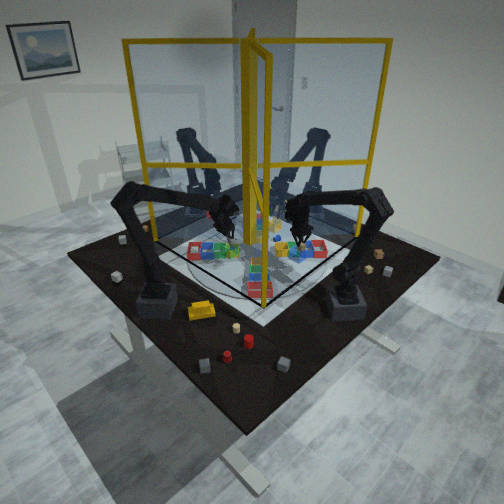

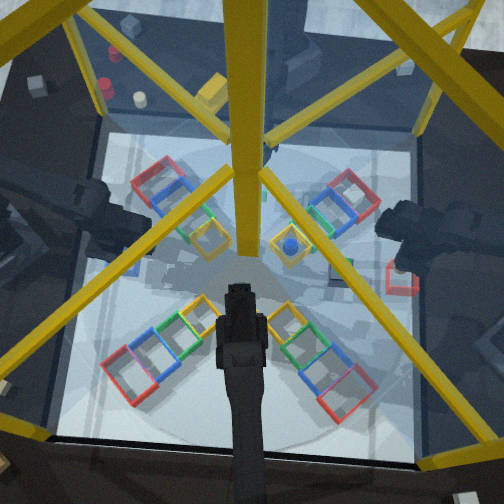

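Scene clock: 585.03 s.
Motor temperatures (°C, as the motors report them): arm1=[32 35 42 36 34 38] | arm2=[34 35 54 35 32 33] | arm3=[32 37 47 35 33 32] | arm4=[34 37 44 36 32 34]
arm1.joint_positions: joint1_rad=-1.141 joint2_rad=+1.070 joint3_rad=+0.919 joint4_rad=-1.203 joint5_rad=+0.000 joint6_rad=-0.006 gripper_m=+0.030
arm1.joint_status: not commanded
arm1.hand: x=+0.3138 y=+0.0180 z=+0.9326 quat_wxyz=(+0.013, -0.983, +0.153, +0.099) (m; scene frame)
arm2.joint_positions: joint1_rad=-0.771 joint2_rad=+1.327 joint3_rad=+0.850 joint4_rad=-0.668 joint5_rad=-0.001 joint6_rad=+0.024 gripper_m=+0.028
arm2.joint_status: not commanded
arm2.hand: x=-0.0278 y=+0.1935 z=+0.9316 quat_wxyz=(-0.148, -0.710, -0.671, +0.154) (m; scene frame)
arm3.joint_positions: joint1_rad=-1.011 joint2_rad=+1.260 joint3_rad=+0.875 joint4_rad=-1.184 joint5_rad=+0.013 joint6_rad=+0.006 gripper_m=+0.031
arm3.joint_status: not commanded
arm3.hand: x=-0.3066 y=-0.0445 z=+0.9216 quat_wxyz=(+0.006, -0.071, -0.997, +0.001) (m; scene frame)
arm4.joint_positions: joint1_rad=-0.568 joint2_rad=+1.342 joint3_rad=+0.984 joint4_rad=-0.699 joint5_rad=-0.007 joint6_rad=+0.009 gripper_m=+0.045
arm4.joint_status: all done
arm4.hand: x=-0.0078 y=-0.1561 z=+0.9181 quat_wxyz=(-0.160, +0.738, -0.626, -0.197) (m; scene frame)
wait: 1.00 s; at rest by 0.27 s
pictures: arm1_cam_wrist, arm2_cam_wrist, arm3_cam_wrist, arm4_cam_wrist, cam_corner, cam_top
Images, in order (width x height): arm1_cam_wrist 504x504, arm2_cam_wrist 504x504, arm3_cam_wrist 504x504, arm4_cam_wrist 504x504, cam_corner 504x504, cam_top 504x504.

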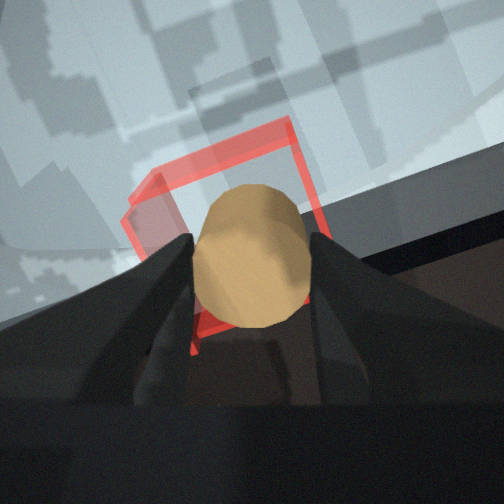

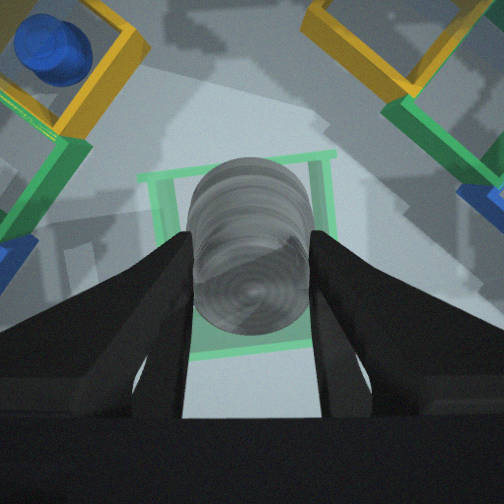

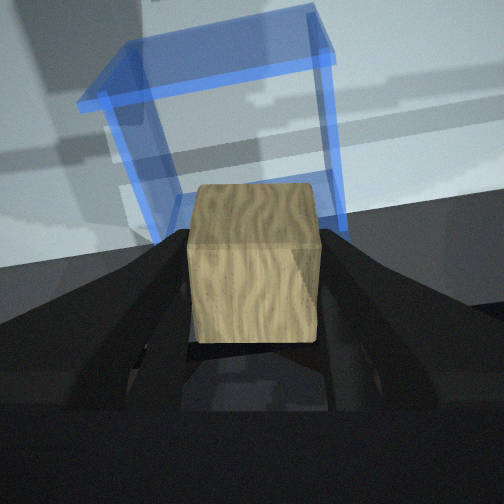

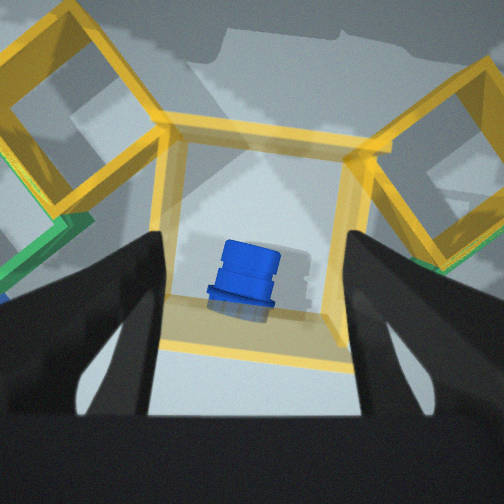

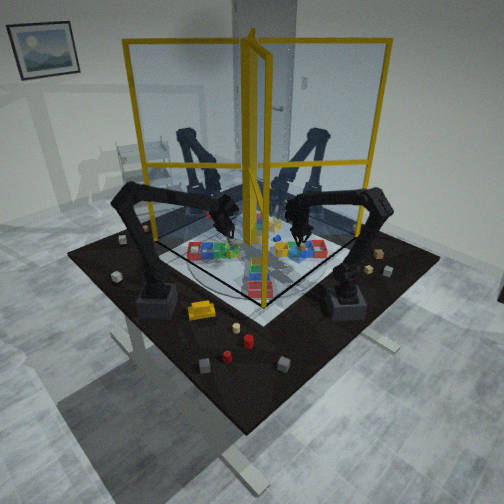

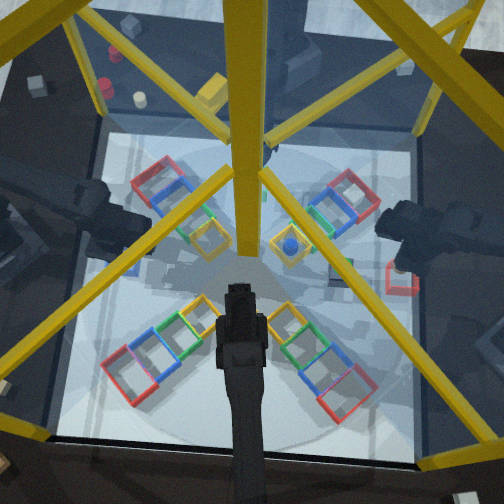

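Scene clock: 586.53 s.
Motor temperatures (°C, as the motors report them): arm1=[32 35 43 36 34 38] | arm2=[34 35 54 35 32 33] | arm3=[32 37 47 35 33 32] | arm4=[34 37 44 36 32 34]
arm1.joint_positions: joint1_rad=-1.141 joint2_rad=+1.070 joint3_rad=+0.919 joint4_rad=-1.203 joint5_rad=+0.000 joint6_rad=-0.006 gripper_m=+0.030
arm1.joint_status: not commanded
arm1.hand: x=+0.3138 y=+0.0180 z=+0.9326 quat_wxyz=(+0.013, -0.983, +0.153, +0.099) (m; scene frame)
arm2.joint_positions: joint1_rad=-0.771 joint2_rad=+1.327 joint3_rad=+0.850 joint4_rad=-0.668 joint5_rad=-0.001 joint6_rad=+0.024 gripper_m=+0.028
arm2.joint_status: not commanded
arm2.hand: x=-0.0278 y=+0.1935 z=+0.9316 quat_wxyz=(-0.148, -0.710, -0.671, +0.154) (m; scene frame)
arm3.joint_positions: joint1_rad=-1.011 joint2_rad=+1.260 joint3_rad=+0.875 joint4_rad=-1.184 joint5_rad=+0.013 joint6_rad=+0.006 gripper_m=+0.031
arm3.joint_status: not commanded
arm3.hand: x=-0.3066 y=-0.0445 z=+0.9216 quat_wxyz=(+0.006, -0.071, -0.997, +0.001) (m; scene frame)
arm4.joint_positions: joint1_rad=-0.568 joint2_rad=+1.342 joint3_rad=+0.984 joint4_rad=-0.699 joint5_rad=-0.007 joint6_rad=+0.009 gripper_m=+0.045
arm4.joint_status: all done
arm4.hand: x=-0.0078 y=-0.1561 z=+0.9181 quat_wxyz=(-0.160, +0.738, -0.626, -0.197) (m; scene frame)
wait: 1.50 s; at rest by 0.27 s
pictures: arm1_cam_wrist, arm2_cam_wrist, arm3_cam_wrist, arm4_cam_wrist, cam_corner, cam_top
Images, in order (width x height): arm1_cam_wrist 504x504, arm2_cam_wrist 504x504, arm3_cam_wrist 504x504, arm4_cam_wrist 504x504, cam_corner 504x504, cam_top 504x504.

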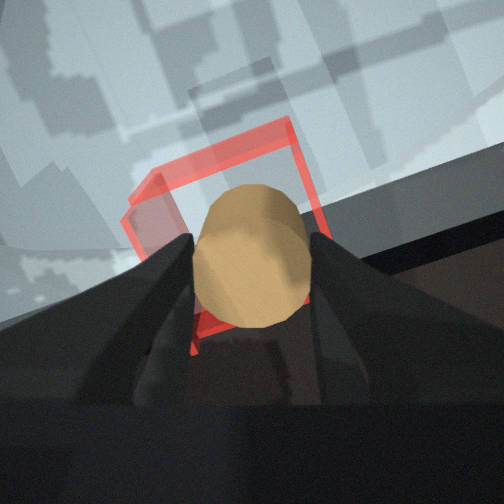

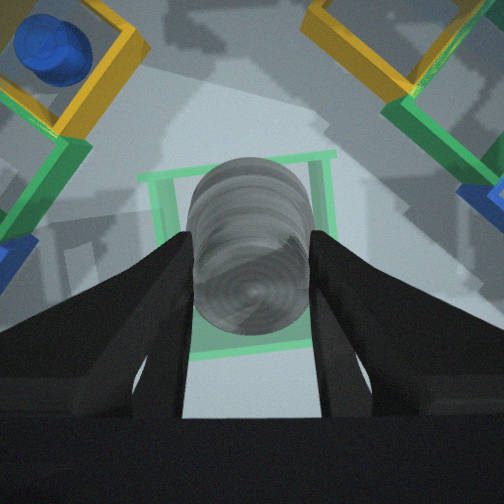

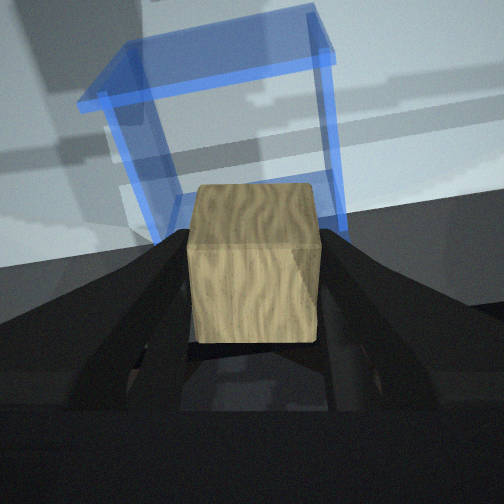

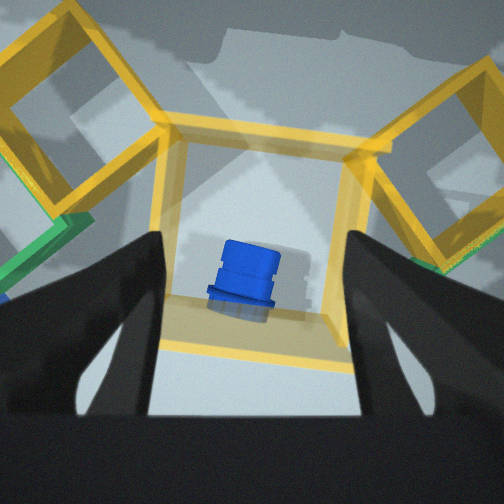

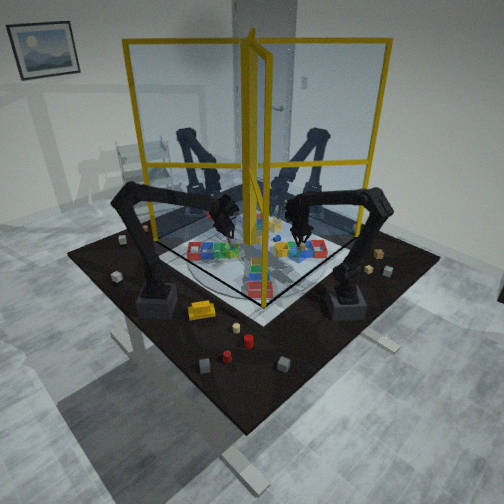

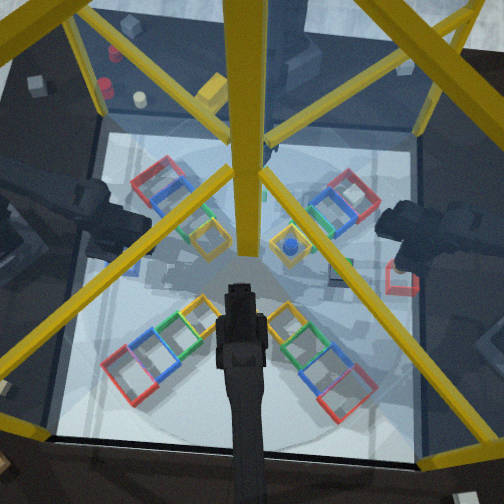

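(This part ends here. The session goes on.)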